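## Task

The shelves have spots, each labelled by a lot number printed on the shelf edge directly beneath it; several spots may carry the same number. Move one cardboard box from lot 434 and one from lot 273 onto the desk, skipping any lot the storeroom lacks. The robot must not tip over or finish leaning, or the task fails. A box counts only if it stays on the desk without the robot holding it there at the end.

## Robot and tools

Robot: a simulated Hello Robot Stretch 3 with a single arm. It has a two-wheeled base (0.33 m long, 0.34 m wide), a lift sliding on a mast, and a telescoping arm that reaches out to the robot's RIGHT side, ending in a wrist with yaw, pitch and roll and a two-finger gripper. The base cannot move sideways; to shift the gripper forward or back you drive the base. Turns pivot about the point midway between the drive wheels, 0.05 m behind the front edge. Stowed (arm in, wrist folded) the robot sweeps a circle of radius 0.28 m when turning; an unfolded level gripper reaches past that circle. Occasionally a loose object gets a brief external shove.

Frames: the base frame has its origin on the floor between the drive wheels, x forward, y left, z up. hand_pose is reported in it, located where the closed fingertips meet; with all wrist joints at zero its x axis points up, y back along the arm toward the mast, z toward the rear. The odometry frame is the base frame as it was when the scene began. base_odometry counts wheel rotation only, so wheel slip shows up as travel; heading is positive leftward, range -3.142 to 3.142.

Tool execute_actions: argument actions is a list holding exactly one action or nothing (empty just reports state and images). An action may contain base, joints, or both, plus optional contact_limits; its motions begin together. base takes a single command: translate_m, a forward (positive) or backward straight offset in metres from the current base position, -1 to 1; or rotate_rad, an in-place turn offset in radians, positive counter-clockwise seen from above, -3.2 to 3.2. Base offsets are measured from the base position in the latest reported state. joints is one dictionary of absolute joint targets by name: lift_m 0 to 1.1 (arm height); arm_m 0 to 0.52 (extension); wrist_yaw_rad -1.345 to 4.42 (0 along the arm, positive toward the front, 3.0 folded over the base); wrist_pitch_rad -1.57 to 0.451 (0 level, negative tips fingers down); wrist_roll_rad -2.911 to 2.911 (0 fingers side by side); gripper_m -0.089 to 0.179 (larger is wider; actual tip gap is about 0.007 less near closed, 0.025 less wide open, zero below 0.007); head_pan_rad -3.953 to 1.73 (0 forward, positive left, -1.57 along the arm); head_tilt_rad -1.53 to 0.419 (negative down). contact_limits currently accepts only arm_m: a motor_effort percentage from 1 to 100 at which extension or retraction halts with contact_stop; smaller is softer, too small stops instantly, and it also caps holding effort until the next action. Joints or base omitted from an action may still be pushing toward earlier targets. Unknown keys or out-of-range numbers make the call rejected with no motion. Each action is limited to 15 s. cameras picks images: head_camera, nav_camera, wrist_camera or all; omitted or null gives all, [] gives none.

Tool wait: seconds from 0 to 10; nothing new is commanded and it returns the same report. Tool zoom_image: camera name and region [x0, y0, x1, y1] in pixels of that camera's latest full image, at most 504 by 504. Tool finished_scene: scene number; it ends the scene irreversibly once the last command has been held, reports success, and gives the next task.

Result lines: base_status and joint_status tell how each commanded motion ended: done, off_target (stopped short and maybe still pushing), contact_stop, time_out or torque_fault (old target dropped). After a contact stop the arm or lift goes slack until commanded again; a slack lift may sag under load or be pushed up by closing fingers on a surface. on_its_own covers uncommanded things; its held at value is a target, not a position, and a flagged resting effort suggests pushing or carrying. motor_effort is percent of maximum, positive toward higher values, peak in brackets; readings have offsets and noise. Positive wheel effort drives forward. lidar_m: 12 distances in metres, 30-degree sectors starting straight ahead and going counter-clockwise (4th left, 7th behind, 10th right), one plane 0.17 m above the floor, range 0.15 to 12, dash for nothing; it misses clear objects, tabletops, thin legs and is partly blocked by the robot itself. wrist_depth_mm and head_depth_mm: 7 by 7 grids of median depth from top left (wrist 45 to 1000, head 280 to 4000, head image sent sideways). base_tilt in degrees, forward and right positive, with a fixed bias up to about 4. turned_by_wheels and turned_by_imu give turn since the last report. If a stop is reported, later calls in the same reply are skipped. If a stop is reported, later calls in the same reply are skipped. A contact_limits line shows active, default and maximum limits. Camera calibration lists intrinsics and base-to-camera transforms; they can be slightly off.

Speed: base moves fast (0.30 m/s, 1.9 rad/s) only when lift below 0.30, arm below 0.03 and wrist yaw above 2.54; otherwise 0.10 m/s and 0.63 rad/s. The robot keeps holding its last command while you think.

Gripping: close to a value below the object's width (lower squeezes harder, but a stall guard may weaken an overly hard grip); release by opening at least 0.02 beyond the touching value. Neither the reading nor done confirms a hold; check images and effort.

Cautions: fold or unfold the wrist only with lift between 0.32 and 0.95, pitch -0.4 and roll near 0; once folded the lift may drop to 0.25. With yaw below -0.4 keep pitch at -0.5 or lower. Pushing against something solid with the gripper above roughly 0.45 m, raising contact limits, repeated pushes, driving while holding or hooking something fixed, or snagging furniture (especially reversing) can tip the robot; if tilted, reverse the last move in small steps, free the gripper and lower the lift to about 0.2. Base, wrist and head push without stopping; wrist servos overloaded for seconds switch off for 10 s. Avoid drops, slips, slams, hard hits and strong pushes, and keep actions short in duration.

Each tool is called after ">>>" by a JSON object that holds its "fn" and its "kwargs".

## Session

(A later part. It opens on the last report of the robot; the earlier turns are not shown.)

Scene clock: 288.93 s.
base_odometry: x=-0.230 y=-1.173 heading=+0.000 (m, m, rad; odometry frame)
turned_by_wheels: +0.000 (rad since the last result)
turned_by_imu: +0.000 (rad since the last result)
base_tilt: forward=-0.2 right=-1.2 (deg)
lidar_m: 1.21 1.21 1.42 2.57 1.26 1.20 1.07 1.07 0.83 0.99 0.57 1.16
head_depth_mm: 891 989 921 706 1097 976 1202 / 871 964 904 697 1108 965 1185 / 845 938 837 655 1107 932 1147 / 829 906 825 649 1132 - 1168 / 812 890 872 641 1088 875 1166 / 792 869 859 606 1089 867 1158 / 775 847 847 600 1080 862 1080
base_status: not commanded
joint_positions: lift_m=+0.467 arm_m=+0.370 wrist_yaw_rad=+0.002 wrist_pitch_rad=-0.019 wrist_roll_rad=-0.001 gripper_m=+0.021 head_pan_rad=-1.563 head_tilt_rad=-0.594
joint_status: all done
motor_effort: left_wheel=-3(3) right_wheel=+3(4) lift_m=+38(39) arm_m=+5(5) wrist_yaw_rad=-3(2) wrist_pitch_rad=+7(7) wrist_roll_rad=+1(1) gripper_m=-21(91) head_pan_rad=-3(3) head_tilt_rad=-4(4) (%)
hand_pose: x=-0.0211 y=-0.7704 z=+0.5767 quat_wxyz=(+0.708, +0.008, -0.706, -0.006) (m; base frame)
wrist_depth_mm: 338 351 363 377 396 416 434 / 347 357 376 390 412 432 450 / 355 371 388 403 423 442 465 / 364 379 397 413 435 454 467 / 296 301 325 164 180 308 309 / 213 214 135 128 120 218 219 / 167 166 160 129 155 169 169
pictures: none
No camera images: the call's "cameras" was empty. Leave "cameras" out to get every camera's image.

>>> {"fn": "execute_actions", "kwargs": {"actions": [{"joints": {"lift_m": 0.49}}], "cameras": []}}

>>> {"fn": "execute_actions", "kwargs": {"actions": [{"joints": {"arm_m": 0.0, "head_pan_rad": -3.1, "head_tilt_rad": -0.5}}], "cameras": ["wrist_camera", "nav_camera"]}}

Scene clock: 294.23 s.
base_odometry: x=-0.230 y=-1.173 heading=+0.000 (m, m, rad; odometry frame)
turned_by_wheels: +0.000 (rad since the last result)
turned_by_imu: +0.000 (rad since the last result)
base_tilt: forward=-0.3 right=-1.2 (deg)
lidar_m: 1.21 1.21 1.43 2.56 1.26 1.20 1.07 1.07 0.83 0.99 0.57 1.16
head_depth_mm: 884 985 916 705 1091 979 1198 / 866 957 911 698 1116 964 1200 / 845 937 837 655 1101 946 1168 / 826 912 825 646 1139 912 1172 / 809 892 874 643 1093 877 1165 / 790 868 863 606 1080 867 1162 / 775 848 848 596 1075 864 1080
base_status: not commanded
joint_positions: lift_m=+0.490 arm_m=+0.370 wrist_yaw_rad=+0.002 wrist_pitch_rad=-0.025 wrist_roll_rad=-0.001 gripper_m=+0.024 head_pan_rad=-1.563 head_tilt_rad=-0.594
joint_status: all done
motor_effort: left_wheel=-3(3) right_wheel=+3(3) lift_m=+41(41) arm_m=+4(5) wrist_yaw_rad=-1(1) wrist_pitch_rad=+10(10) wrist_roll_rad=+1(1) gripper_m=-19(19) head_pan_rad=-3(2) head_tilt_rad=-4(4) (%)
hand_pose: x=-0.0211 y=-0.7703 z=+0.5979 quat_wxyz=(+0.708, +0.010, -0.706, -0.009) (m; base frame)
wrist_depth_mm: 337 348 363 377 395 415 429 / 345 360 373 389 412 429 448 / 354 369 388 403 424 447 465 / 366 381 400 416 441 463 481 / 352 352 387 165 181 366 364 / 253 253 135 128 120 259 261 / 198 198 190 129 153 197 201
pictures: none
No camera images: the call's "cameras" was empty. Leave "cameras" out to get every camera's image.

Scene clock: 298.17 s.
base_odometry: x=-0.230 y=-1.173 heading=+0.000 (m, m, rad; odometry frame)
turned_by_wheels: +0.000 (rad since the last result)
turned_by_imu: +0.000 (rad since the last result)
base_tilt: forward=-0.4 right=-1.2 (deg)
lidar_m: 1.21 1.21 1.43 2.56 1.27 1.20 1.07 1.07 0.83 0.99 0.57 1.17
head_depth_mm: 952 1037 1143 1300 1468 1586 1330 / 934 1019 1117 1253 1399 1541 1322 / 919 1000 1091 1214 1369 1516 1312 / 903 975 1069 1187 1330 1465 1311 / 881 954 1046 1151 1286 1451 1303 / 864 938 1024 1121 1258 1412 1299 / 854 922 1000 1093 1215 1371 1292
base_status: not commanded
joint_positions: lift_m=+0.490 arm_m=+0.001 wrist_yaw_rad=+0.002 wrist_pitch_rad=-0.026 wrist_roll_rad=-0.001 gripper_m=+0.024 head_pan_rad=-3.093 head_tilt_rad=-0.508
joint_status: all done
motor_effort: left_wheel=-3(4) right_wheel=+3(3) lift_m=+41(40) arm_m=-4(4) wrist_yaw_rad=-2(2) wrist_pitch_rad=+10(10) wrist_roll_rad=+1(1) gripper_m=-19(19) head_pan_rad=-3(34) head_tilt_rad=+4(13) (%)
hand_pose: x=-0.0211 y=-0.4013 z=+0.5977 quat_wxyz=(+0.708, +0.010, -0.706, -0.009) (m; base frame)
wrist_depth_mm: 503 679 705 727 770 778 583 / 495 699 717 758 792 811 596 / 491 719 747 790 826 823 598 / 472 584 593 594 604 618 554 / 355 356 390 165 181 376 401 / 296 310 135 128 120 789 601 / 477 728 849 129 154 824 605
pictures: nav_camera (sideways: a quarter turn counterclockwise sets it upright), wrist_camera
camera_calibration (this result's frames):
nav_camera: T_world_to_cam=[[-0.461567, -0.0395732, 0.886222, -1.10735], [-0.0655458, 0.997795, 0.0104174, 0.0370151], [-0.884681, -0.0532799, -0.463143, 0.561387], [0, 0, 0, 1]] pos_world=[-0.0120423, -0.0508443, 1.24098]
wrist_camera: T_world_to_cam=[[-0.998927, -0.04557, -0.00821019, -0.0277666], [-0.00231604, 0.226263, -0.974064, 0.705499], [0.0462458, -0.973, -0.226126, -0.0882034], [0, 0, 0, 1]] pos_world=[-0.0220239, -0.246715, 0.667028]
Images, in order (width x height): nav_camera 672x504, wrist_camera 644x364.

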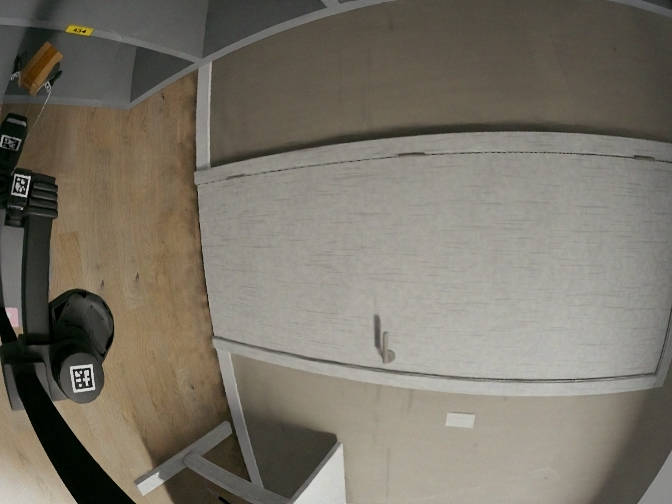

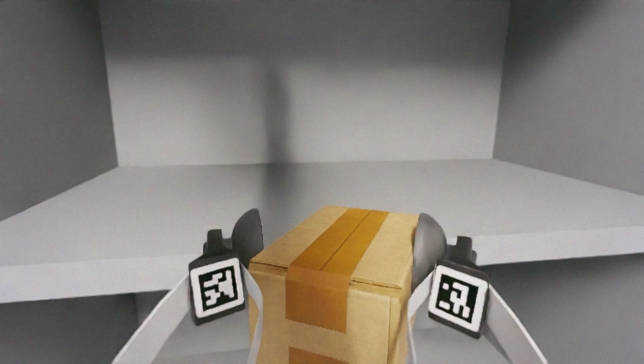

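>>> {"fn": "execute_actions", "kwargs": {"actions": [{"base": {"rotate_rad": -1.48}, "joints": {"head_pan_rad": -2.6, "head_tilt_rad": -0.45, "lift_m": 0.8}}], "cameras": ["nav_camera"]}}

Scene clock: 356.90 s.
base_odometry: x=-0.230 y=-1.173 heading=-1.480 (m, m, rad; odometry frame)
turned_by_wheels: -1.480 (rad since the last result)
turned_by_imu: -1.461 (rad since the last result)
base_tilt: forward=-0.3 right=-1.2 (deg)
lidar_m: 0.99 0.57 1.25 1.21 1.22 1.53 3.74 1.26 1.16 1.07 1.08 0.83
head_depth_mm: 3141 3386 3670 3447 2276 1721 1378 / 3234 3402 3643 3117 2244 1697 1366 / 3159 3475 3302 1565 2128 1675 1353 / 2400 2611 2527 1462 2122 1677 1355 / 1900 2055 2176 1441 1546 1614 1362 / 1605 1708 1818 1539 2014 1671 1356 / 1379 1472 1538 1553 1727 1642 1347
base_status: done
joint_positions: lift_m=+0.800 arm_m=+0.001 wrist_yaw_rad=+0.002 wrist_pitch_rad=-0.027 wrist_roll_rad=-0.001 gripper_m=+0.024 head_pan_rad=-2.607 head_tilt_rad=-0.458
joint_status: all done
motor_effort: left_wheel=+3(7) right_wheel=-5(8) lift_m=+41(41) arm_m=-3(4) wrist_yaw_rad=-1(1) wrist_pitch_rad=+10(10) wrist_roll_rad=+1(1) gripper_m=-19(20) head_pan_rad=+3(27) head_tilt_rad=+4(13) (%)
hand_pose: x=-0.0211 y=-0.4013 z=+0.9076 quat_wxyz=(+0.708, +0.010, -0.706, -0.009) (m; base frame)
wrist_depth_mm: 773 773 771 798 806 818 872 / 792 793 807 821 837 854 885 / 817 822 829 849 858 888 936 / 842 850 866 885 890 915 951 / 874 890 880 165 181 966 996 / 909 905 135 128 120 - - / 957 945 942 129 153 - -
pictures: nav_camera (sideways: a quarter turn counterclockwise sets it upright)
camera_calibration (this result's frames):
nav_camera: T_world_to_cam=[[-0.351219, -0.2278, 0.908159, -1.13664], [-0.523502, 0.85195, 0.0112434, 0.0387326], [-0.776267, -0.471474, -0.418475, 0.502602], [0, 0, 0, 1]] pos_world=[0.0112197, -0.054962, 1.24214]
Images, in order (width x height): nav_camera 672x504.

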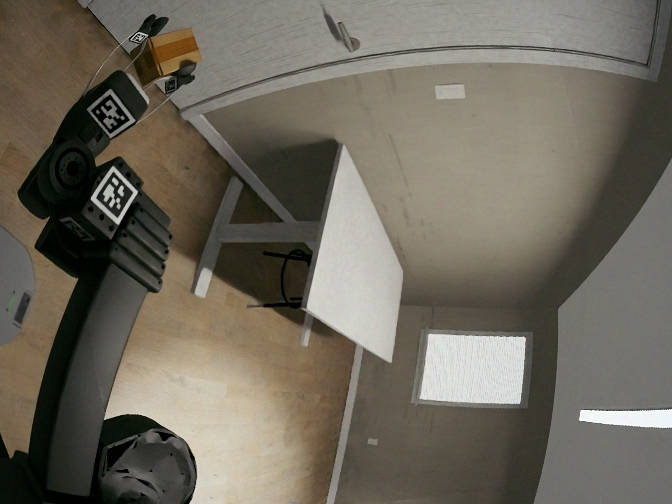

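>>> {"fn": "execute_actions", "kwargs": {"actions": [{"base": {"translate_m": -1.0}, "joints": {"head_pan_rad": -1.9, "head_tilt_rad": -0.7}}], "cameras": ["head_camera"]}}

Scene clock: 375.23 s.
base_odometry: x=-0.322 y=-0.177 heading=-1.479 (m, m, rad; odometry frame)
turned_by_wheels: +0.000 (rad since the last result)
turned_by_imu: +0.000 (rad since the last result)
base_tilt: forward=-0.3 right=-1.3 (deg)
lidar_m: 1.52 1.78 1.17 1.08 1.09 1.37 2.77 1.54 0.80 0.77 1.23 1.51
head_depth_mm: 1339 1534 1360 972 1617 1421 1224 / 1264 1443 1346 971 835 1408 - / 1197 1350 1330 960 797 1429 - / 1133 1277 1316 949 749 1431 - / 1087 1207 1288 951 730 1355 - / 1039 1144 1222 937 489 - 1153 / 990 1090 1176 932 754 1276 1169
base_status: done
joint_positions: lift_m=+0.800 arm_m=+0.001 wrist_yaw_rad=+0.002 wrist_pitch_rad=-0.027 wrist_roll_rad=-0.001 gripper_m=+0.024 head_pan_rad=-1.907 head_tilt_rad=-0.691
joint_status: all done
motor_effort: left_wheel=+2(4) right_wheel=-5(9) lift_m=+40(41) arm_m=-4(4) wrist_yaw_rad=-1(2) wrist_pitch_rad=+10(10) wrist_roll_rad=+1(1) gripper_m=-19(20) head_pan_rad=+3(30) head_tilt_rad=-6(26) (%)
hand_pose: x=-0.0211 y=-0.4013 z=+0.9076 quat_wxyz=(+0.708, +0.010, -0.706, -0.009) (m; base frame)
wrist_depth_mm: 873 882 931 948 977 976 998 / 908 940 974 981 - 987 - / 926 953 992 - - - - / 953 991 - - - - - / - - - 165 180 707 723 / - - 135 128 120 509 513 / - - - 129 153 386 396
pictures: head_camera (sideways: a quarter turn clockwise sets it upright)
camera_calibration (this result's frames):
head_camera: T_world_to_cam=[[0.152883, 0.577467, -0.801972, 1.05783], [0.93643, -0.343971, -0.0691645, 0.0839304], [-0.315795, -0.740416, -0.593345, 0.729662], [0, 0, 0, 1]] pos_world=[-0.00989435, -0.0417364, 1.28709]
Images, in order (width x height): head_camera 896x504.

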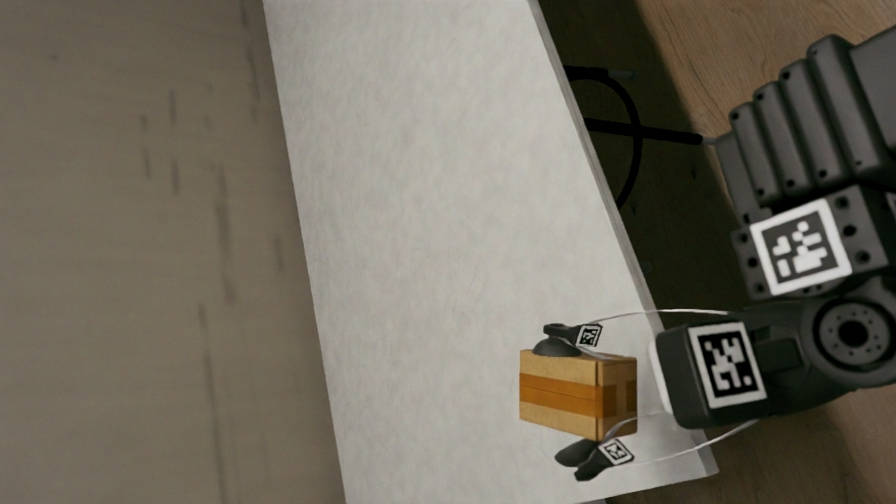

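>>> {"fn": "execute_actions", "kwargs": {"actions": [{"base": {"translate_m": -0.45}, "joints": {"arm_m": 0.3, "head_pan_rad": -1.57, "head_tilt_rad": -0.8}}], "cameras": ["head_camera"]}}

Scene clock: 407.90 s.
base_odometry: x=-0.363 y=+0.271 heading=-1.479 (m, m, rad; odometry frame)
turned_by_wheels: +0.000 (rad since the last result)
turned_by_imu: +0.001 (rad since the last result)
base_tilt: forward=-0.3 right=-1.2 (deg)
lidar_m: 1.97 1.68 1.11 1.02 1.03 1.28 2.33 2.11 0.84 0.62 0.87 1.59
head_depth_mm: 1133 1301 1109 857 1516 - - / 1114 1272 1145 - 1314 1294 1157 / 1097 1257 1190 - 1186 1324 1144 / 1087 1238 1177 793 1103 1318 1147 / 1074 1220 1077 833 1432 1307 1141 / 1068 1196 1063 825 1429 1306 1138 / 1050 1188 1051 818 729 1268 1132
base_status: done
joint_positions: lift_m=+0.800 arm_m=+0.300 wrist_yaw_rad=+0.002 wrist_pitch_rad=-0.027 wrist_roll_rad=-0.001 gripper_m=+0.024 head_pan_rad=-1.577 head_tilt_rad=-0.790
joint_status: all done
motor_effort: left_wheel=+3(3) right_wheel=-4(8) lift_m=+41(40) arm_m=+5(5) wrist_yaw_rad=-2(2) wrist_pitch_rad=+10(10) wrist_roll_rad=+1(1) gripper_m=-20(20) head_pan_rad=+3(23) head_tilt_rad=-6(19) (%)
hand_pose: x=-0.0211 y=-0.7002 z=+0.9076 quat_wxyz=(+0.708, +0.010, -0.706, -0.009) (m; base frame)
wrist_depth_mm: 684 695 708 711 713 740 735 / 692 703 719 728 744 770 777 / 718 728 752 755 770 799 800 / 740 763 782 795 780 816 833 / 684 693 784 166 181 710 701 / 495 499 135 127 120 508 507 / 387 387 371 129 153 383 393
pictures: head_camera (sideways: a quarter turn clockwise sets it upright)
camera_calibration (this result's frames):
head_camera: T_world_to_cam=[[-0.042124, 0.672257, -0.739118, 0.977087], [0.99741, -0.0148711, -0.0703704, 0.0851194], [-0.0582985, -0.740168, -0.66989, 0.827663], [0, 0, 0, 1]] pos_world=[0.00451144, -0.0429781, 1.28262]
Images, in order (width x height): head_camera 896x504.

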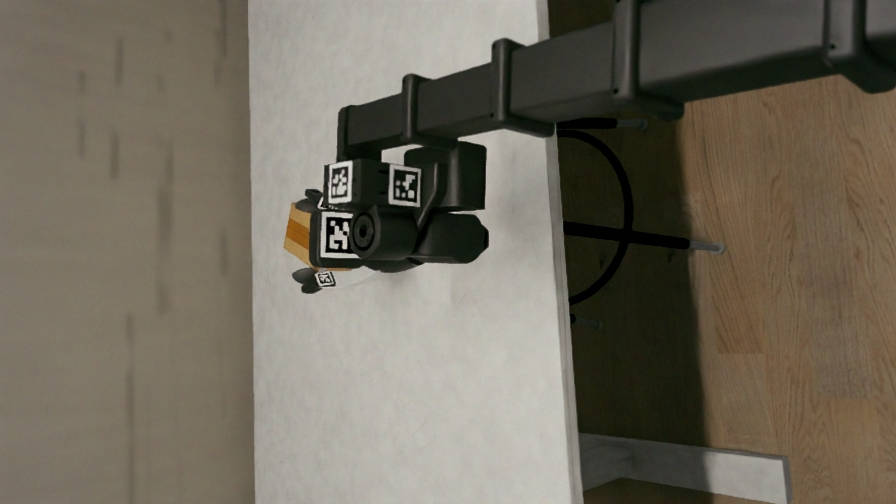

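>>> {"fn": "execute_actions", "kwargs": {"actions": [{"joints": {"lift_m": 0.662}}], "cameras": ["wrist_camera"]}}

Scene clock: 415.13 s.
base_odometry: x=-0.363 y=+0.271 heading=-1.479 (m, m, rad; odometry frame)
turned_by_wheels: +0.000 (rad since the last result)
turned_by_imu: +0.000 (rad since the last result)
base_tilt: forward=-0.2 right=-1.2 (deg)
lidar_m: 1.97 1.68 1.10 1.02 1.03 1.28 2.33 2.12 0.84 0.62 0.87 1.59
head_depth_mm: 1136 1293 1109 857 1504 1339 1166 / 1120 1277 1104 853 1500 - - / 1103 1260 1091 877 1481 1331 1147 / 1094 1238 1080 828 1452 1320 1145 / 1075 1223 1067 831 1434 1309 1142 / 1061 1199 1062 827 1421 1302 1128 / 1043 1191 1048 819 731 1274 1130
base_status: not commanded
joint_positions: lift_m=+0.662 arm_m=+0.300 wrist_yaw_rad=+0.002 wrist_pitch_rad=-0.027 wrist_roll_rad=-0.001 gripper_m=+0.024 head_pan_rad=-1.577 head_tilt_rad=-0.790
joint_status: all done
motor_effort: left_wheel=+3(3) right_wheel=-5(5) lift_m=+32(36) arm_m=+5(5) wrist_yaw_rad=-2(1) wrist_pitch_rad=+10(10) wrist_roll_rad=+1(1) gripper_m=-19(19) head_pan_rad=+3(3) head_tilt_rad=-6(6) (%)
hand_pose: x=-0.0211 y=-0.7002 z=+0.7699 quat_wxyz=(+0.708, +0.010, -0.706, -0.009) (m; base frame)
wrist_depth_mm: 674 685 697 706 719 721 751 / 692 700 726 732 766 757 774 / 726 720 742 756 762 803 819 / 511 513 521 523 529 532 539 / 313 312 341 165 181 323 323 / 226 226 135 127 120 230 231 / 177 177 169 129 147 175 180
pictures: wrist_camera
camera_calibration (this result's frames):
wrist_camera: T_world_to_cam=[[-0.998928, -0.0455574, -0.0082213, -0.0399574], [-0.00231663, 0.226564, -0.973994, 0.941054], [0.0462352, -0.97293, -0.226426, -0.33978], [0, 0, 0, 1]] pos_world=[-0.0220247, -0.545612, 0.839317]
Images, in order (width x height): wrist_camera 644x364.

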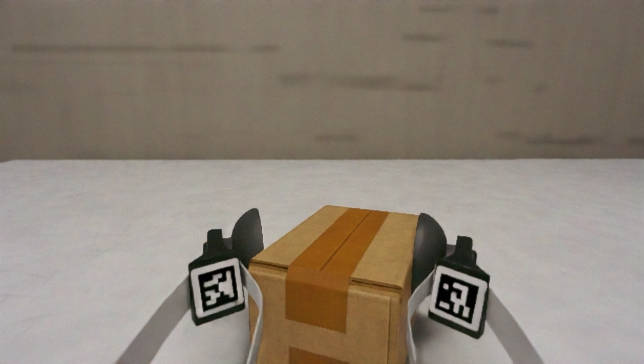

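>>> {"fn": "execute_actions", "kwargs": {"actions": [{"joints": {"lift_m": 0.652}}], "cameras": []}}

>>> {"fn": "execute_actions", "kwargs": {"actions": [{"joints": {"gripper_m": 0.15}}], "cameras": ["wrist_camera"]}}

Scene clock: 420.07 s.
base_odometry: x=-0.363 y=+0.271 heading=-1.479 (m, m, rad; odometry frame)
turned_by_wheels: +0.000 (rad since the last result)
turned_by_imu: +0.000 (rad since the last result)
base_tilt: forward=-0.3 right=-1.0 (deg)
lidar_m: 1.96 1.68 1.10 1.02 1.03 1.29 2.33 2.12 0.84 0.62 0.87 1.59
head_depth_mm: 1131 1295 1110 855 1507 1335 1154 / 1121 1284 1107 851 1494 - - / 1104 1263 1093 872 1475 1328 1149 / 1090 1242 1081 832 1443 1315 1142 / 1074 1218 1077 830 1436 1316 1137 / 1063 1205 1061 826 1424 1305 1139 / 1046 1184 1052 823 729 1275 1130
base_status: not commanded
joint_positions: lift_m=+0.652 arm_m=+0.300 wrist_yaw_rad=+0.002 wrist_pitch_rad=-0.013 wrist_roll_rad=-0.001 gripper_m=+0.024 head_pan_rad=-1.577 head_tilt_rad=-0.790
joint_status: all done
motor_effort: left_wheel=+3(3) right_wheel=-5(4) lift_m=+25(31) arm_m=+4(5) wrist_yaw_rad=-1(2) wrist_pitch_rad=+5(10) wrist_roll_rad=+1(1) gripper_m=-19(19) head_pan_rad=+3(3) head_tilt_rad=-6(6) (%)
hand_pose: x=-0.0211 y=-0.7006 z=+0.7637 quat_wxyz=(+0.708, +0.005, -0.706, -0.004) (m; base frame)
wrist_depth_mm: 677 695 695 724 728 750 757 / 689 717 723 732 742 755 789 / 724 735 747 756 768 789 807 / 511 516 517 526 530 537 543 / 301 306 334 166 181 314 317 / 217 217 135 128 120 222 221 / 168 169 162 129 143 167 172
pictures: none
No camera images: the call's "cameras" was empty. Leave "cameras" out to get every camera's image.

Scene clock: 421.83 s.
base_odometry: x=-0.363 y=+0.271 heading=-1.479 (m, m, rad; odometry frame)
turned_by_wheels: +0.000 (rad since the last result)
turned_by_imu: +0.000 (rad since the last result)
base_tilt: forward=-0.3 right=-1.1 (deg)
lidar_m: 1.96 1.68 1.11 1.02 1.03 1.28 2.33 2.11 0.84 0.62 0.87 1.59
head_depth_mm: 1136 1294 1110 856 1510 1340 1168 / 1116 1271 1102 856 1504 - - / 1110 1261 1089 872 1484 1325 1151 / 1091 1248 1081 843 1442 1311 1146 / 1076 1224 1069 832 1443 1314 1138 / 1063 1202 1058 824 1431 1305 1137 / 1039 1188 1054 820 727 1273 1135
base_status: not commanded
joint_positions: lift_m=+0.652 arm_m=+0.300 wrist_yaw_rad=+0.002 wrist_pitch_rad=-0.011 wrist_roll_rad=-0.001 gripper_m=+0.150 head_pan_rad=-1.577 head_tilt_rad=-0.790
joint_status: all done
motor_effort: left_wheel=+3(3) right_wheel=-5(5) lift_m=+26(27) arm_m=+5(4) wrist_yaw_rad=-3(1) wrist_pitch_rad=+4(5) wrist_roll_rad=+1(1) gripper_m=+1(83) head_pan_rad=+3(3) head_tilt_rad=-6(5) (%)
hand_pose: x=-0.0211 y=-0.7007 z=+0.7640 quat_wxyz=(+0.708, +0.005, -0.706, -0.004) (m; base frame)
wrist_depth_mm: 682 679 701 706 727 748 744 / 697 718 728 734 747 776 791 / 715 732 745 768 766 790 806 / 516 519 520 527 534 539 551 / 306 331 309 169 202 342 317 / 216 - 207 127 183 221 224 / - 162 162 130 157 164 172
pictures: wrist_camera
camera_calibration (this result's frames):
wrist_camera: T_world_to_cam=[[-0.998925, -0.0456735, -0.0079396, -0.0403221], [-0.00190826, 0.211632, -0.977348, 0.927506], [0.0463192, -0.976282, -0.211491, -0.355308], [0, 0, 0, 1]] pos_world=[-0.0220512, -0.545012, 0.831031]
Images, in order (width x height): wrist_camera 644x364.

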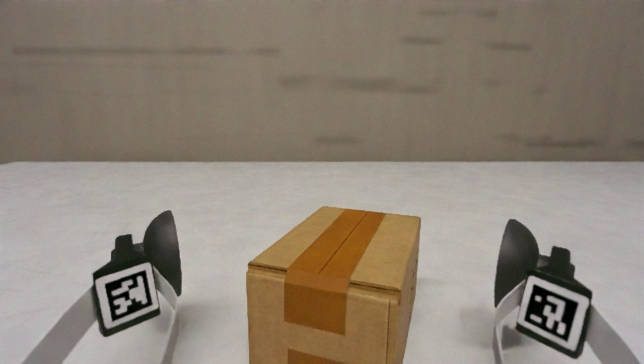

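>>> {"fn": "execute_actions", "kwargs": {"actions": [{"joints": {"lift_m": 0.75, "arm_m": 0.0}}], "cameras": []}}

>>> {"fn": "execute_actions", "kwargs": {"actions": [{"joints": {"gripper_m": 0.04, "wrist_pitch_rad": -0.4, "head_pan_rad": 1.0, "head_tilt_rad": -0.2}}], "cameras": []}}

Scene clock: 432.20 s.
base_odometry: x=-0.363 y=+0.271 heading=-1.479 (m, m, rad; odometry frame)
turned_by_wheels: +0.000 (rad since the last result)
turned_by_imu: +0.000 (rad since the last result)
base_tilt: forward=-0.3 right=-1.3 (deg)
lidar_m: 1.97 1.68 1.11 1.02 1.03 1.28 2.33 2.12 0.84 0.62 0.87 1.59
head_depth_mm: 1138 1286 1115 856 1504 1339 - / 1123 1272 1098 851 1472 1364 - / 1102 1261 1089 841 1468 1361 - / 1087 1234 1083 817 1074 - - / 1068 1221 1075 830 1447 1313 1140 / 1059 1204 1064 827 1426 1297 1141 / 1052 1178 1050 825 728 1273 1128
base_status: not commanded
joint_positions: lift_m=+0.750 arm_m=+0.001 wrist_yaw_rad=+0.002 wrist_pitch_rad=-0.016 wrist_roll_rad=-0.001 gripper_m=+0.150 head_pan_rad=-1.577 head_tilt_rad=-0.790
joint_status: all done
motor_effort: left_wheel=+3(3) right_wheel=-4(5) lift_m=+40(39) arm_m=-4(5) wrist_yaw_rad=-2(2) wrist_pitch_rad=+6(6) wrist_roll_rad=+0(1) gripper_m=+1(1) head_pan_rad=+3(3) head_tilt_rad=-6(6) (%)
hand_pose: x=-0.0211 y=-0.4016 z=+0.8603 quat_wxyz=(+0.708, +0.007, -0.706, -0.005) (m; base frame)
wrist_depth_mm: 952 988 991 - - - - / 982 992 - - - - - / 990 - - - - - - / - 973 979 - - - - / 577 624 575 498 586 650 593 / 414 - 413 414 416 417 423 / 319 305 319 320 322 309 326
pictures: none
No camera images: the call's "cameras" was empty. Leave "cameras" out to get every camera's image.

Scene clock: 434.00 s.
base_odometry: x=-0.363 y=+0.271 heading=-1.479 (m, m, rad; odometry frame)
turned_by_wheels: +0.000 (rad since the last result)
turned_by_imu: +0.000 (rad since the last result)
base_tilt: forward=-0.3 right=-1.2 (deg)
lidar_m: 1.96 1.68 1.11 1.02 1.03 1.29 2.33 2.11 0.84 0.62 0.87 1.58
head_depth_mm: 2404 1769 1862 1967 2066 2143 1742 / 2241 1548 1634 1714 1819 1889 1727 / 1414 1381 1451 1515 1573 1657 1664 / 1227 1245 1296 1352 1413 1466 1537 / 1102 1141 1178 1216 1266 1319 1375 / 1025 1062 1082 1115 1160 1208 1251 / 941 971 997 1030 1062 1095 1134
base_status: not commanded
joint_positions: lift_m=+0.750 arm_m=+0.001 wrist_yaw_rad=+0.002 wrist_pitch_rad=-0.412 wrist_roll_rad=-0.001 gripper_m=+0.040 head_pan_rad=+0.993 head_tilt_rad=-0.211
joint_status: all done
motor_effort: left_wheel=+3(3) right_wheel=-5(4) lift_m=+39(40) arm_m=-4(4) wrist_yaw_rad=-2(2) wrist_pitch_rad=+5(6) wrist_roll_rad=+1(1) gripper_m=+0(82) head_pan_rad=+3(32) head_tilt_rad=+6(42) (%)
hand_pose: x=-0.0212 y=-0.3709 z=+0.7638 quat_wxyz=(+0.693, +0.146, -0.691, -0.144) (m; base frame)
wrist_depth_mm: 935 840 830 809 801 786 776 / 524 519 518 434 498 500 494 / 377 372 373 368 366 364 363 / 296 293 293 295 299 299 304 / - 870 - - - - - / - - - - - - - / 988 973 961 961 954 961 964
pictures: none
No camera images: the call's "cameras" was empty. Leave "cameras" out to get every camera's image.

>>> {"fn": "execute_actions", "kwargs": {"actions": [{"joints": {"wrist_yaw_rad": 3.0}}], "cameras": []}}

Scene clock: 439.37 s.
base_odometry: x=-0.363 y=+0.271 heading=-1.479 (m, m, rad; odometry frame)
turned_by_wheels: +0.000 (rad since the last result)
turned_by_imu: +0.000 (rad since the last result)
base_tilt: forward=-0.4 right=-1.3 (deg)
lidar_m: 1.96 1.68 1.10 1.02 1.03 1.28 2.32 2.11 0.84 0.63 0.87 1.59
head_depth_mm: 2443 1757 1873 1967 2105 2154 1733 / 2273 1549 1625 1710 1817 1898 1718 / 1409 1385 1445 1508 1569 1658 1666 / 1222 1253 1297 1356 1404 1465 1544 / 1103 1137 1179 1218 1260 1323 1375 / 1023 1057 1086 1117 1156 1210 1258 / 940 966 996 1027 1058 1095 1134
base_status: not commanded
joint_positions: lift_m=+0.750 arm_m=+0.001 wrist_yaw_rad=+2.997 wrist_pitch_rad=-0.412 wrist_roll_rad=-0.001 gripper_m=+0.040 head_pan_rad=+0.993 head_tilt_rad=-0.211
joint_status: all done
motor_effort: left_wheel=+3(3) right_wheel=-5(5) lift_m=+40(40) arm_m=-3(4) wrist_yaw_rad=+2(2) wrist_pitch_rad=+4(5) wrist_roll_rad=+0(1) gripper_m=+0(1) head_pan_rad=+3(3) head_tilt_rad=+6(6) (%)
hand_pose: x=+0.0112 y=+0.0770 z=+0.7638 quat_wxyz=(+0.195, +0.700, +0.095, +0.680) (m; base frame)
wrist_depth_mm: 895 - 999 - - - - / 968 - - - - - - / - - - - - - - / - - - - - - - / - - - - - - - / - - - - - - - / 968 982 - 965 932 958 964
pictures: none
No camera images: the call's "cameras" was empty. Leave "cameras" out to get every camera's image.

>>> {"fn": "execute_actions", "kwargs": {"actions": [{"base": {"rotate_rad": 2.95}, "joints": {"lift_m": 0.28, "head_pan_rad": 0.0, "head_tilt_rad": -0.2}}], "cameras": ["nav_camera"]}}

Scene clock: 531.00 s.
base_odometry: x=-0.363 y=+0.271 heading=+1.471 (m, m, rad; odometry frame)
turned_by_wheels: +2.950 (rad since the last result)
turned_by_imu: +2.911 (rad since the last result)
base_tilt: forward=-0.4 right=-1.3 (deg)
lidar_m: 2.33 2.32 1.21 0.62 0.87 1.42 2.14 1.97 1.24 1.02 1.02 1.13
head_depth_mm: 2381 2578 1486 1514 1520 1542 1555 / 2413 2550 2597 2759 2811 2353 1723 / 2334 2422 2515 2620 2762 2304 1706 / 2238 2330 2419 2506 2560 2315 1709 / 2155 2213 2311 2409 2490 2285 1702 / 2091 2146 2210 2292 2394 2270 1691 / 2025 2065 2145 2216 2297 2260 1700
base_status: done
joint_positions: lift_m=+0.280 arm_m=+0.001 wrist_yaw_rad=+2.997 wrist_pitch_rad=-0.414 wrist_roll_rad=-0.001 gripper_m=+0.040 head_pan_rad=+0.007 head_tilt_rad=-0.211
joint_status: all done
motor_effort: left_wheel=-4(9) right_wheel=+4(10) lift_m=+31(36) arm_m=-4(3) wrist_yaw_rad=+1(1) wrist_pitch_rad=+5(5) wrist_roll_rad=+1(1) gripper_m=+0(0) head_pan_rad=-3(32) head_tilt_rad=+6(6) (%)
hand_pose: x=+0.0111 y=+0.0768 z=+0.2938 quat_wxyz=(+0.195, +0.700, +0.095, +0.680) (m; base frame)
wrist_depth_mm: - - - - - - - / - - - - - - - / 880 986 957 941 953 943 933 / 714 753 756 742 726 731 722 / 597 611 - 607 626 598 602 / 523 529 - 529 - 509 505 / 466 - - - 450 443 438
pictures: nav_camera (sideways: a quarter turn counterclockwise sets it upright)
camera_calibration (this result's frames):
nav_camera: T_world_to_cam=[[0.183297, 0.0183053, 0.982887, -1.2375], [0.0199688, -0.99969, 0.0148943, 0.0306602], [0.982855, 0.016897, -0.183606, 0.186195], [0, 0, 0, 1]] pos_world=[0.0432149, 0.0501572, 1.25005]
Images, in order (width x height): nav_camera 672x504.

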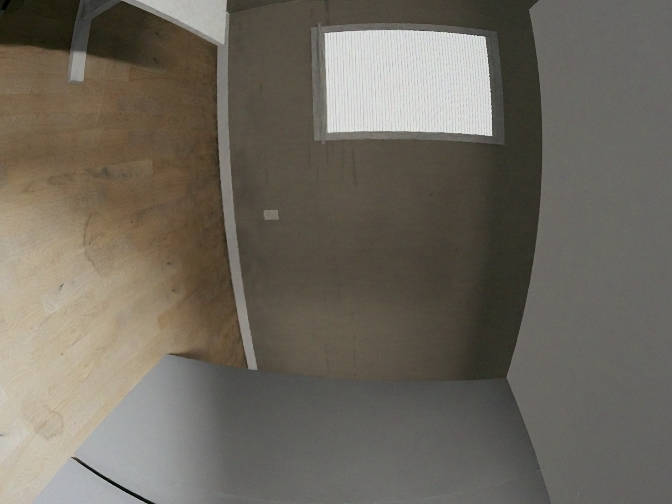

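>>> {"fn": "execute_actions", "kwargs": {"actions": [{"base": {"translate_m": 1.0}, "joints": {"head_pan_rad": -0.7, "head_tilt_rad": -0.2}}], "cameras": ["nav_camera"]}}

Scene clock: 545.20 s.
base_odometry: x=-0.263 y=+1.266 heading=+1.470 (m, m, rad; odometry frame)
turned_by_wheels: +0.000 (rad since the last result)
turned_by_imu: +0.001 (rad since the last result)
base_tilt: forward=-0.3 right=-1.2 (deg)
lidar_m: 1.39 1.39 1.54 1.62 1.61 1.69 2.83 1.60 0.83 0.69 0.68 0.76
head_depth_mm: 583 599 612 628 647 662 683 / 616 631 647 666 686 705 728 / 651 669 686 708 729 751 778 / 2256 2338 2417 2473 2589 2122 1585 / 2096 2164 2265 2355 2441 2305 1699 / 1830 1868 1924 1989 2052 2092 1687 / 1604 1647 1694 1741 1784 1841 1701
base_status: done
joint_positions: lift_m=+0.280 arm_m=+0.001 wrist_yaw_rad=+2.998 wrist_pitch_rad=-0.414 wrist_roll_rad=-0.001 gripper_m=+0.040 head_pan_rad=-0.693 head_tilt_rad=-0.211
joint_status: all done
motor_effort: left_wheel=-4(9) right_wheel=+4(10) lift_m=+31(31) arm_m=-4(4) wrist_yaw_rad=+1(2) wrist_pitch_rad=+5(5) wrist_roll_rad=+1(1) gripper_m=+0(0) head_pan_rad=-3(32) head_tilt_rad=+6(4) (%)
hand_pose: x=+0.0110 y=+0.0768 z=+0.2938 quat_wxyz=(+0.195, +0.700, +0.095, +0.680) (m; base frame)
wrist_depth_mm: - - - - - - - / - - - - - - - / 987 971 942 938 945 928 903 / 758 752 747 738 728 722 722 / 613 614 - 606 623 600 591 / 522 533 - 533 - 511 511 / 468 - - - 448 447 441
pictures: nav_camera (sideways: a quarter turn counterclockwise sets it upright)
camera_calibration (this result's frames):
nav_camera: T_world_to_cam=[[0.151783, -0.103856, 0.982942, -1.23738], [-0.628558, -0.77762, 0.0148982, 0.034611], [0.762809, -0.620098, -0.183309, 0.187151], [0, 0, 0, 1]] pos_world=[0.0668077, 0.0144571, 1.25006]
Images, in order (width x height): nav_camera 672x504.

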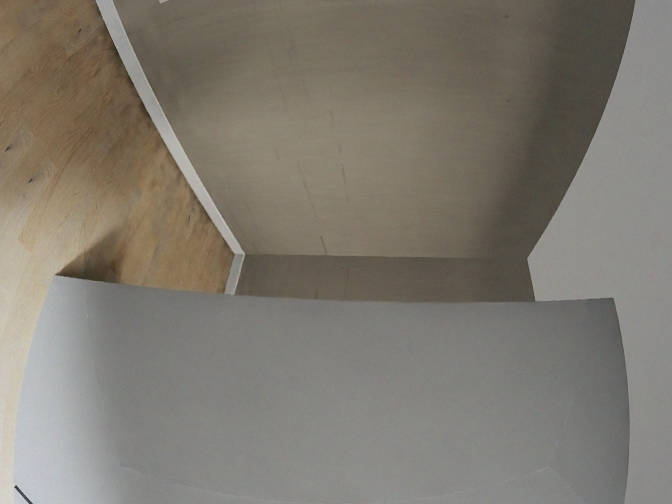

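>>> {"fn": "execute_actions", "kwargs": {"actions": [{"base": {"translate_m": 0.9}, "joints": {"head_pan_rad": -1.2, "head_tilt_rad": -0.2}}], "cameras": ["nav_camera"]}}

Scene clock: 565.40 s.
base_odometry: x=-0.172 y=+2.162 heading=+1.470 (m, m, rad; odometry frame)
turned_by_wheels: +0.000 (rad since the last result)
turned_by_imu: +0.000 (rad since the last result)
base_tilt: forward=-0.3 right=-1.2 (deg)
lidar_m: 0.55 0.55 0.61 0.97 1.91 1.66 3.35 0.90 0.61 0.84 1.27 0.67
head_depth_mm: 1656 1719 1765 1837 1902 1970 1733 / 1677 1725 1770 1846 1903 1986 1724 / 1668 1735 1784 1842 1889 1991 1716 / 1679 1724 1787 1858 1918 1999 1708 / 1688 1729 1793 1864 1933 2004 1694 / 1700 1728 1794 1850 1919 1980 1684 / 1410 1440 1454 1484 1494 1521 1538
base_status: done
joint_positions: lift_m=+0.280 arm_m=+0.001 wrist_yaw_rad=+2.998 wrist_pitch_rad=-0.414 wrist_roll_rad=-0.001 gripper_m=+0.040 head_pan_rad=-1.193 head_tilt_rad=-0.211
joint_status: all done
motor_effort: left_wheel=-4(8) right_wheel=+4(11) lift_m=+32(31) arm_m=-4(4) wrist_yaw_rad=+1(1) wrist_pitch_rad=+5(5) wrist_roll_rad=+1(1) gripper_m=+0(0) head_pan_rad=-2(26) head_tilt_rad=+5(5) (%)
hand_pose: x=+0.0110 y=+0.0768 z=+0.2938 quat_wxyz=(+0.195, +0.700, +0.096, +0.680) (m; base frame)
wrist_depth_mm: - - - - 858 624 493 / - - - - 883 639 512 / 989 966 950 965 888 678 527 / 759 754 738 746 746 669 545 / 618 615 - 612 619 603 557 / 524 530 - 532 - 506 504 / 466 - - - 446 444 442
pictures: nav_camera (sideways: a quarter turn counterclockwise sets it upright)
camera_calibration (this result's frames):
nav_camera: T_world_to_cam=[[0.0833878, -0.163923, 0.982942, -1.23696], [-0.924477, -0.380948, 0.0148982, 0.0364162], [0.372008, -0.90995, -0.183309, 0.189535], [0, 0, 0, 1]] pos_world=[0.0663049, -0.0164261, 1.25006]
Images, in order (width x height): nav_camera 672x504.

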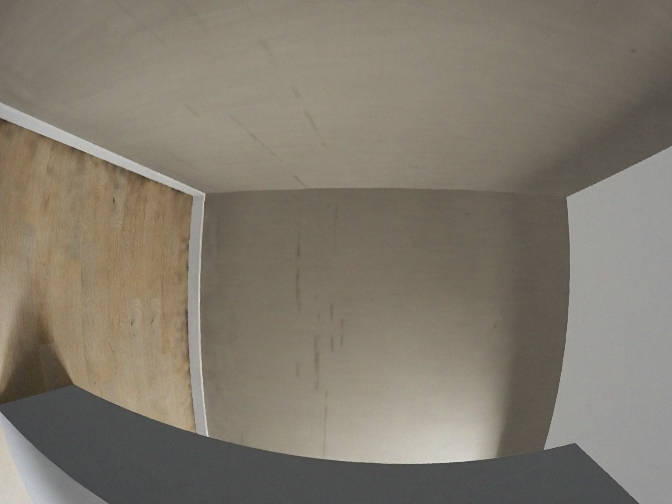

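>>> {"fn": "execute_actions", "kwargs": {"actions": [{"base": {"rotate_rad": -1.245}, "joints": {"head_pan_rad": 0.0}}], "cameras": []}}

Scene clock: 578.23 s.
base_odometry: x=-0.172 y=+2.162 heading=+0.225 (m, m, rad; odometry frame)
turned_by_wheels: -1.245 (rad since the last result)
turned_by_imu: -1.228 (rad since the last result)
base_tilt: forward=-0.3 right=-1.2 (deg)
lidar_m: 1.85 0.78 0.57 0.54 0.56 0.77 1.91 1.66 2.05 1.54 0.61 0.67
head_depth_mm: 1692 1738 1809 1876 1937 1990 1738 / 1671 1731 1780 1861 1926 2006 1714 / 1685 1732 1805 1840 1924 1993 1709 / 1675 1722 1790 1843 1912 1965 1714 / 1670 1727 1776 1841 1929 1999 1692 / 1662 1710 1762 1837 1924 1972 1697 / 1649 1682 1712 1733 1786 1804 1624
base_status: done
joint_positions: lift_m=+0.280 arm_m=+0.001 wrist_yaw_rad=+2.998 wrist_pitch_rad=-0.414 wrist_roll_rad=-0.001 gripper_m=+0.040 head_pan_rad=-0.007 head_tilt_rad=-0.211
joint_status: all done
motor_effort: left_wheel=+3(10) right_wheel=-5(10) lift_m=+31(31) arm_m=-4(4) wrist_yaw_rad=+2(1) wrist_pitch_rad=+5(5) wrist_roll_rad=+1(1) gripper_m=+0(1) head_pan_rad=+3(32) head_tilt_rad=+6(5) (%)
hand_pose: x=+0.0110 y=+0.0768 z=+0.2938 quat_wxyz=(+0.195, +0.700, +0.096, +0.680) (m; base frame)
wrist_depth_mm: 519 - 537 553 569 589 603 / 564 - 596 611 624 646 657 / 608 624 651 668 692 700 723 / 651 686 691 705 721 731 734 / 615 614 - 600 624 604 605 / 521 537 - 532 - 512 506 / 467 - - - 442 444 444
pictures: none
No camera images: the call's "cameras" was empty. Leave "cameras" out to get every camera's image.

>>> {"fn": "execute_actions", "kwargs": {"actions": [{"base": {"translate_m": 1.0}, "joints": {"head_pan_rad": -0.9, "head_tilt_rad": -0.3}}], "cameras": ["nav_camera"]}}

Scene clock: 590.87 s.
base_odometry: x=+0.802 y=+2.385 heading=+0.226 (m, m, rad; odometry frame)
turned_by_wheels: +0.000 (rad since the last result)
turned_by_imu: +0.001 (rad since the last result)
base_tilt: forward=-0.4 right=-1.3 (deg)
lidar_m: 0.85 0.79 0.57 0.55 0.57 0.78 2.11 0.67 0.50 1.35 1.23 0.89
head_depth_mm: 1965 2135 2384 2630 2807 2077 1572 / 1595 1736 1875 2059 2247 2049 1573 / 1369 1444 1550 1679 1798 1894 1553 / 1190 1252 1330 1412 1500 1611 1555 / 1049 1098 1160 1226 1282 1368 1422 / 938 982 1020 1073 1125 1184 1255 / 849 886 916 960 1005 1048 1098
base_status: done
joint_positions: lift_m=+0.280 arm_m=+0.001 wrist_yaw_rad=+2.998 wrist_pitch_rad=-0.414 wrist_roll_rad=-0.001 gripper_m=+0.040 head_pan_rad=-0.893 head_tilt_rad=-0.297
joint_status: all done
motor_effort: left_wheel=+3(11) right_wheel=-5(8) lift_m=+31(31) arm_m=-4(4) wrist_yaw_rad=+2(1) wrist_pitch_rad=+5(5) wrist_roll_rad=+1(1) gripper_m=+0(0) head_pan_rad=-3(31) head_tilt_rad=-3(16) (%)
hand_pose: x=+0.0110 y=+0.0768 z=+0.2938 quat_wxyz=(+0.195, +0.700, +0.096, +0.680) (m; base frame)
wrist_depth_mm: 529 - 551 561 570 593 612 / 570 - 606 614 635 647 663 / 619 628 659 668 690 708 734 / 668 681 694 712 720 733 729 / 626 621 - 609 631 610 592 / 521 528 - 532 - 509 508 / 470 - - - 444 442 439
pictures: nav_camera (sideways: a quarter turn counterclockwise sets it upright)
camera_calibration (this result's frames):
nav_camera: T_world_to_cam=[[0.180899, -0.197468, 0.963474, -1.2121], [-0.769727, -0.638226, 0.0137148, 0.0370145], [0.612206, -0.744093, -0.26745, 0.297587], [0, 0, 0, 1]] pos_world=[0.0655739, 0.00570568, 1.24691]
Images, in order (width x height): nav_camera 672x504.

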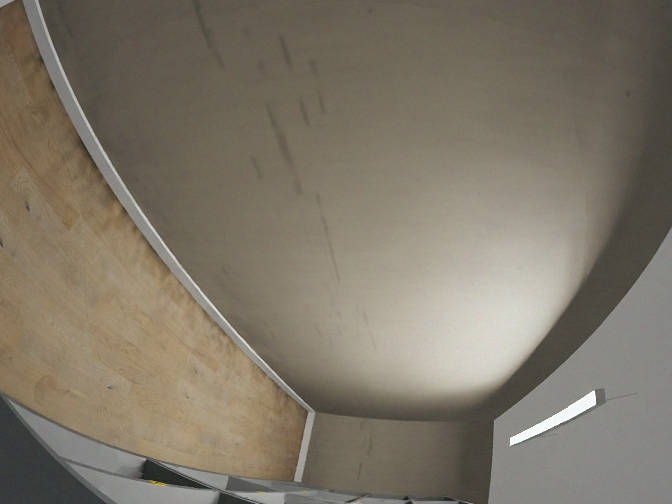

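>>> {"fn": "execute_actions", "kwargs": {"actions": [{"base": {"translate_m": 0.35}}], "cameras": []}}

>>> {"fn": "execute_actions", "kwargs": {"actions": [{"base": {"rotate_rad": -1.6}, "joints": {"head_pan_rad": -1.0, "head_tilt_rad": -0.35}}], "cameras": ["nav_camera"]}}

Scene clock: 605.07 s.
base_odometry: x=+1.143 y=+2.464 heading=+0.226 (m, m, rad; odometry frame)
turned_by_wheels: +0.000 (rad since the last result)
turned_by_imu: +0.000 (rad since the last result)
base_tilt: forward=-0.3 right=-1.2 (deg)
lidar_m: 0.51 0.53 0.58 0.55 0.57 0.78 2.13 0.69 0.71 2.03 0.73 0.53
head_depth_mm: 1122 1220 1360 1508 1716 1859 1572 / 927 992 1077 1183 1303 1447 1483 / 784 833 895 961 1035 1130 1234 / 681 716 760 809 864 917 996 / 602 632 663 700 740 786 835 / 541 562 588 616 647 681 722 / 490 508 529 551 576 603 633
base_status: done
joint_positions: lift_m=+0.280 arm_m=+0.001 wrist_yaw_rad=+2.998 wrist_pitch_rad=-0.414 wrist_roll_rad=-0.001 gripper_m=+0.040 head_pan_rad=-0.893 head_tilt_rad=-0.297
joint_status: not commanded
motor_effort: left_wheel=+3(11) right_wheel=-5(7) lift_m=+31(31) arm_m=-4(4) wrist_yaw_rad=+0(2) wrist_pitch_rad=+5(5) wrist_roll_rad=+1(1) gripper_m=+0(1) head_pan_rad=-2(3) head_tilt_rad=-2(2) (%)
hand_pose: x=+0.0110 y=+0.0768 z=+0.2937 quat_wxyz=(+0.195, +0.700, +0.096, +0.680) (m; base frame)
wrist_depth_mm: 528 - 556 564 580 593 584 / 571 - 604 622 631 652 600 / 632 640 667 674 685 710 595 / 668 686 695 706 717 733 606 / 624 618 - 606 619 596 575 / 525 533 - 534 - 514 506 / 469 - - - 445 445 441
pictures: none
No camera images: the call's "cameras" was empty. Leave "cameras" out to get every camera's image.

Scene clock: 607.27 s.
base_odometry: x=+1.143 y=+2.464 heading=-1.374 (m, m, rad; odometry frame)
turned_by_wheels: -1.600 (rad since the last result)
turned_by_imu: -1.578 (rad since the last result)
base_tilt: forward=-0.5 right=-1.3 (deg)
lidar_m: 2.17 0.74 0.53 0.51 0.52 0.58 0.55 0.57 0.77 1.99 0.69 0.70
head_depth_mm: 2825 3000 3103 3262 2752 1935 1514 / 2996 3162 3321 3390 2695 1923 1496 / 881 3196 3344 3573 2565 1907 1492 / 737 787 842 907 986 1072 1180 / 632 668 707 752 802 862 932 / 565 600 637 676 728 791 870 / 1142 1234 1340 1025 1390 1109 1303
base_status: done
joint_positions: lift_m=+0.280 arm_m=+0.001 wrist_yaw_rad=+2.998 wrist_pitch_rad=-0.414 wrist_roll_rad=-0.001 gripper_m=+0.040 head_pan_rad=-0.993 head_tilt_rad=-0.346
joint_status: all done
motor_effort: left_wheel=+3(10) right_wheel=-4(9) lift_m=+31(31) arm_m=-4(4) wrist_yaw_rad=+1(0) wrist_pitch_rad=+5(5) wrist_roll_rad=+0(1) gripper_m=+0(0) head_pan_rad=-2(12) head_tilt_rad=-3(11) (%)
hand_pose: x=+0.0110 y=+0.0768 z=+0.2937 quat_wxyz=(+0.195, +0.700, +0.096, +0.680) (m; base frame)
wrist_depth_mm: 484 - 510 523 539 554 572 / 520 - 552 566 592 599 630 / 562 586 603 630 648 669 684 / 606 626 655 675 685 697 732 / 620 616 - 609 627 596 598 / 523 530 - 526 - 506 503 / 468 - - - 447 438 444
pictures: nav_camera (sideways: a quarter turn counterclockwise sets it upright)
camera_calibration (this result's frames):
nav_camera: T_world_to_cam=[[0.185825, -0.253964, 0.949195, -1.19348], [-0.829493, -0.558367, 0.012996, 0.0383157], [0.526698, -0.789765, -0.31442, 0.359239], [0, 0, 0, 1]] pos_world=[0.0643505, 0.00200809, 1.2453]
Images, in order (width x height): nav_camera 672x504.

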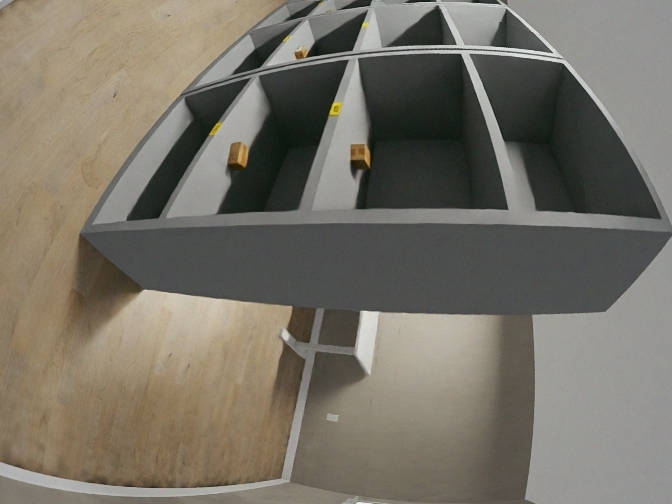

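>>> {"fn": "execute_actions", "kwargs": {"actions": [{"base": {"translate_m": 0.85}, "joints": {"head_pan_rad": -1.57, "head_tilt_rad": -0.45}}], "cameras": ["head_camera"]}}

Scene clock: 620.73 s.
base_odometry: x=+1.310 y=+1.630 heading=-1.374 (m, m, rad; odometry frame)
turned_by_wheels: +0.000 (rad since the last result)
turned_by_imu: +0.001 (rad since the last result)
base_tilt: forward=-0.2 right=-1.2 (deg)
lidar_m: 2.24 0.77 0.55 0.53 0.55 0.73 1.40 1.44 0.59 0.94 0.72 0.69
head_depth_mm: 600 831 882 815 578 889 795 / 611 833 902 824 575 1015 813 / 622 830 897 812 570 1012 813 / 640 831 893 803 565 1003 809 / 653 827 892 674 562 1002 783 / 673 824 892 785 559 993 802 / 691 824 891 779 581 984 798
base_status: done
joint_positions: lift_m=+0.280 arm_m=+0.001 wrist_yaw_rad=+2.998 wrist_pitch_rad=-0.414 wrist_roll_rad=-0.001 gripper_m=+0.040 head_pan_rad=-1.563 head_tilt_rad=-0.444
joint_status: all done
motor_effort: left_wheel=+3(11) right_wheel=-4(8) lift_m=+31(31) arm_m=-3(4) wrist_yaw_rad=+0(1) wrist_pitch_rad=+5(5) wrist_roll_rad=+1(1) gripper_m=+0(0) head_pan_rad=-3(29) head_tilt_rad=-4(18) (%)
hand_pose: x=+0.0110 y=+0.0768 z=+0.2937 quat_wxyz=(+0.195, +0.700, +0.096, +0.680) (m; base frame)
wrist_depth_mm: 505 - 533 542 552 573 595 / 536 - 573 591 610 627 648 / 596 604 628 655 669 680 714 / 630 650 682 679 697 710 713 / 609 613 - 608 624 605 604 / 530 525 - 536 - 511 509 / 469 - - - 442 442 442
pictures: head_camera (sideways: a quarter turn clockwise sets it upright)
camera_calibration (this result's frames):
head_camera: T_world_to_cam=[[-0.0493187, 0.38124, -0.92316, 1.21711], [0.997706, -0.0240995, -0.0632538, 0.0758828], [-0.0463626, -0.924162, -0.379177, 0.449353], [0, 0, 0, 1]] pos_world=[0.00515075, -0.0469074, 1.29877]
Images, in order (width x height): head_camera 896x504.

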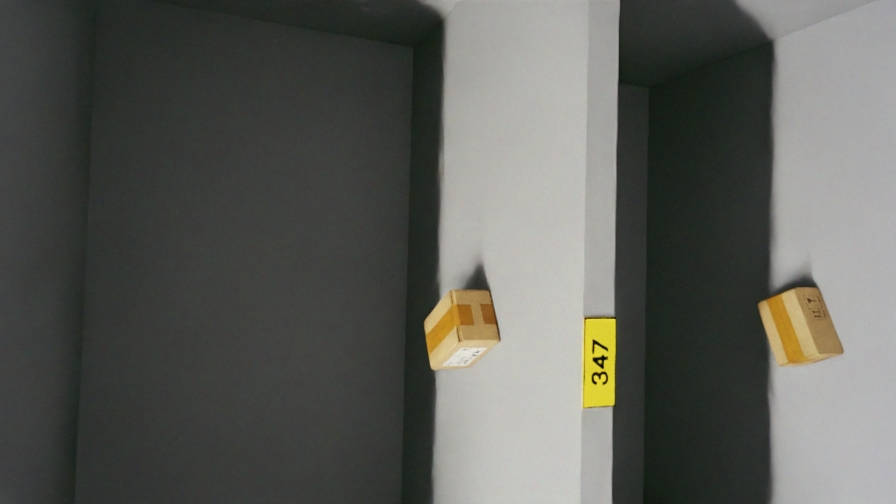

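>>> {"fn": "execute_actions", "kwargs": {"actions": [{"joints": {"head_pan_rad": -1.57, "head_tilt_rad": -0.95}}], "cameras": ["head_camera"]}}

Scene clock: 630.70 s.
base_odometry: x=+1.310 y=+1.630 heading=-1.374 (m, m, rad; odometry frame)
turned_by_wheels: +0.000 (rad since the last result)
turned_by_imu: +0.000 (rad since the last result)
base_tilt: forward=-0.4 right=-1.3 (deg)
lidar_m: 2.24 0.77 0.55 0.53 0.54 0.73 1.40 1.44 0.59 0.94 0.72 0.69
head_depth_mm: 768 574 867 909 1016 1262 1116 / 758 569 1107 975 1181 1245 1118 / 751 563 1098 969 1287 1242 1152 / 739 558 1095 965 1275 1230 - / 603 552 1083 916 1278 1230 1096 / 718 546 1083 949 1272 1216 1098 / 713 542 1086 946 1263 1215 1091
base_status: not commanded
joint_positions: lift_m=+0.280 arm_m=+0.001 wrist_yaw_rad=+2.998 wrist_pitch_rad=-0.414 wrist_roll_rad=-0.001 gripper_m=+0.040 head_pan_rad=-1.563 head_tilt_rad=-0.938
joint_status: all done
motor_effort: left_wheel=+3(3) right_wheel=-5(5) lift_m=+30(31) arm_m=-3(3) wrist_yaw_rad=+1(1) wrist_pitch_rad=+5(5) wrist_roll_rad=+1(1) gripper_m=+0(0) head_pan_rad=-3(3) head_tilt_rad=-7(40) (%)
hand_pose: x=+0.0110 y=+0.0768 z=+0.2937 quat_wxyz=(+0.195, +0.700, +0.096, +0.680) (m; base frame)
wrist_depth_mm: 500 - 524 539 558 580 588 / 541 - 580 594 607 630 650 / 585 600 632 650 677 682 705 / 628 653 679 694 704 721 728 / 611 604 - 602 625 599 597 / 527 525 - 534 - 505 506 / 466 - - - 441 440 443
pictures: head_camera (sideways: a quarter turn clockwise sets it upright)
camera_calibration (this result's frames):
head_camera: T_world_to_cam=[[-0.0521603, 0.77307, -0.632172, 0.837784], [0.997441, 0.00933371, -0.0708846, 0.085775], [-0.0488983, -0.634251, -0.771579, 0.959855], [0, 0, 0, 1]] pos_world=[0.00507894, -0.0396773, 1.27631]
Images, in order (width x height): head_camera 896x504.

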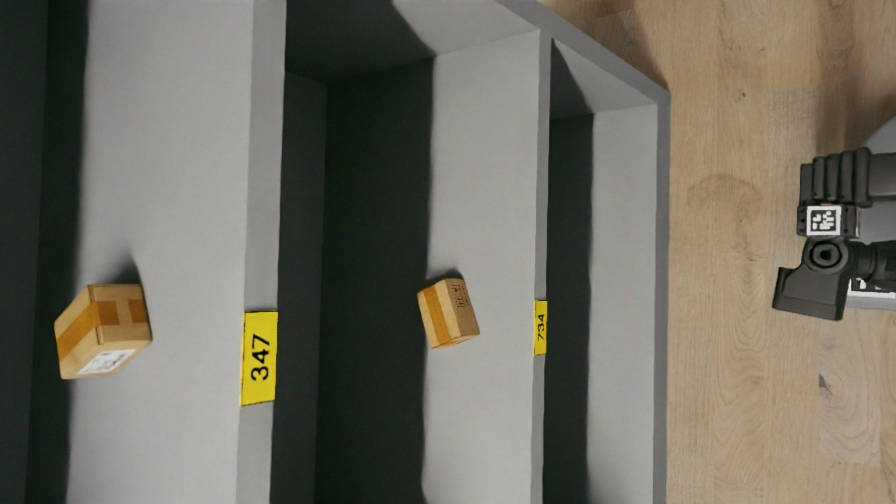

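>>> {"fn": "execute_actions", "kwargs": {"actions": [{"joints": {"head_pan_rad": -0.55, "head_tilt_rad": -0.5}}], "cameras": ["head_camera"]}}

Scene clock: 649.30 s.
base_odometry: x=+1.310 y=+1.630 heading=-1.374 (m, m, rad; odometry frame)
turned_by_wheels: +0.000 (rad since the last result)
turned_by_imu: +0.000 (rad since the last result)
base_tilt: forward=-0.3 right=-1.1 (deg)
lidar_m: 2.24 0.77 0.55 0.53 0.54 0.73 1.40 1.44 0.59 0.94 0.72 0.70
head_depth_mm: 577 643 729 712 980 954 781 / 561 609 660 704 859 924 1150 / 730 684 723 764 835 920 1083 / 1134 1515 1183 1614 1222 1461 1241 / 1202 1456 1287 1647 1723 1536 1302 / 1246 1365 1460 1589 1811 1585 1295 / 1392 2075 2287 2467 2053 1575 1288
base_status: not commanded
joint_positions: lift_m=+0.280 arm_m=+0.001 wrist_yaw_rad=+2.998 wrist_pitch_rad=-0.414 wrist_roll_rad=-0.001 gripper_m=+0.040 head_pan_rad=-0.557 head_tilt_rad=-0.508
joint_status: all done
motor_effort: left_wheel=+3(3) right_wheel=-5(5) lift_m=+31(31) arm_m=-4(4) wrist_yaw_rad=+1(1) wrist_pitch_rad=+5(5) wrist_roll_rad=+0(1) gripper_m=+0(1) head_pan_rad=+3(33) head_tilt_rad=+4(32) (%)
hand_pose: x=+0.0110 y=+0.0768 z=+0.2937 quat_wxyz=(+0.195, +0.700, +0.096, +0.680) (m; base frame)
wrist_depth_mm: 499 - 524 539 558 572 592 / 541 - 576 589 604 622 654 / 588 604 630 644 668 684 713 / 633 649 684 683 703 737 720 / 628 611 - 610 626 590 594 / 527 529 - 532 - 511 503 / 466 - - - 446 443 441
pictures: head_camera (sideways: a quarter turn clockwise sets it upright)
camera_calibration (this result's frames):
head_camera: T_world_to_cam=[[-0.397403, 0.193094, -0.897099, 1.18523], [0.551248, 0.831793, -0.0651585, 0.0810807], [0.733619, -0.520418, -0.436999, 0.51984], [0, 0, 0, 1]] pos_world=[0.0449539, -0.0257686, 1.29572]
Images, in order (width x height): head_camera 896x504.

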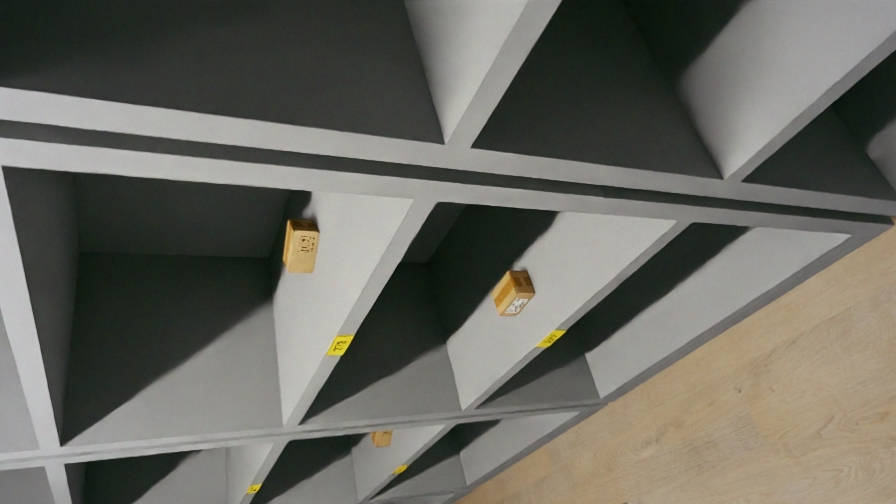

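>>> {"fn": "zoom_image", "kwargs": {"camera": "head_camera", "region": [260, 280, 600, 504]}}

Region (260, 280, 600, 504) of head_camera's 896x504 image, scaled by 1.482, with more detail than that image has; it fills the top 332 rows of this view, and the rest is white.

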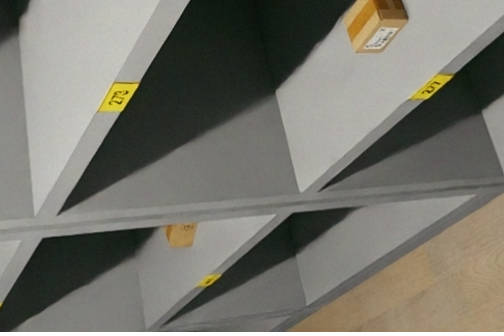

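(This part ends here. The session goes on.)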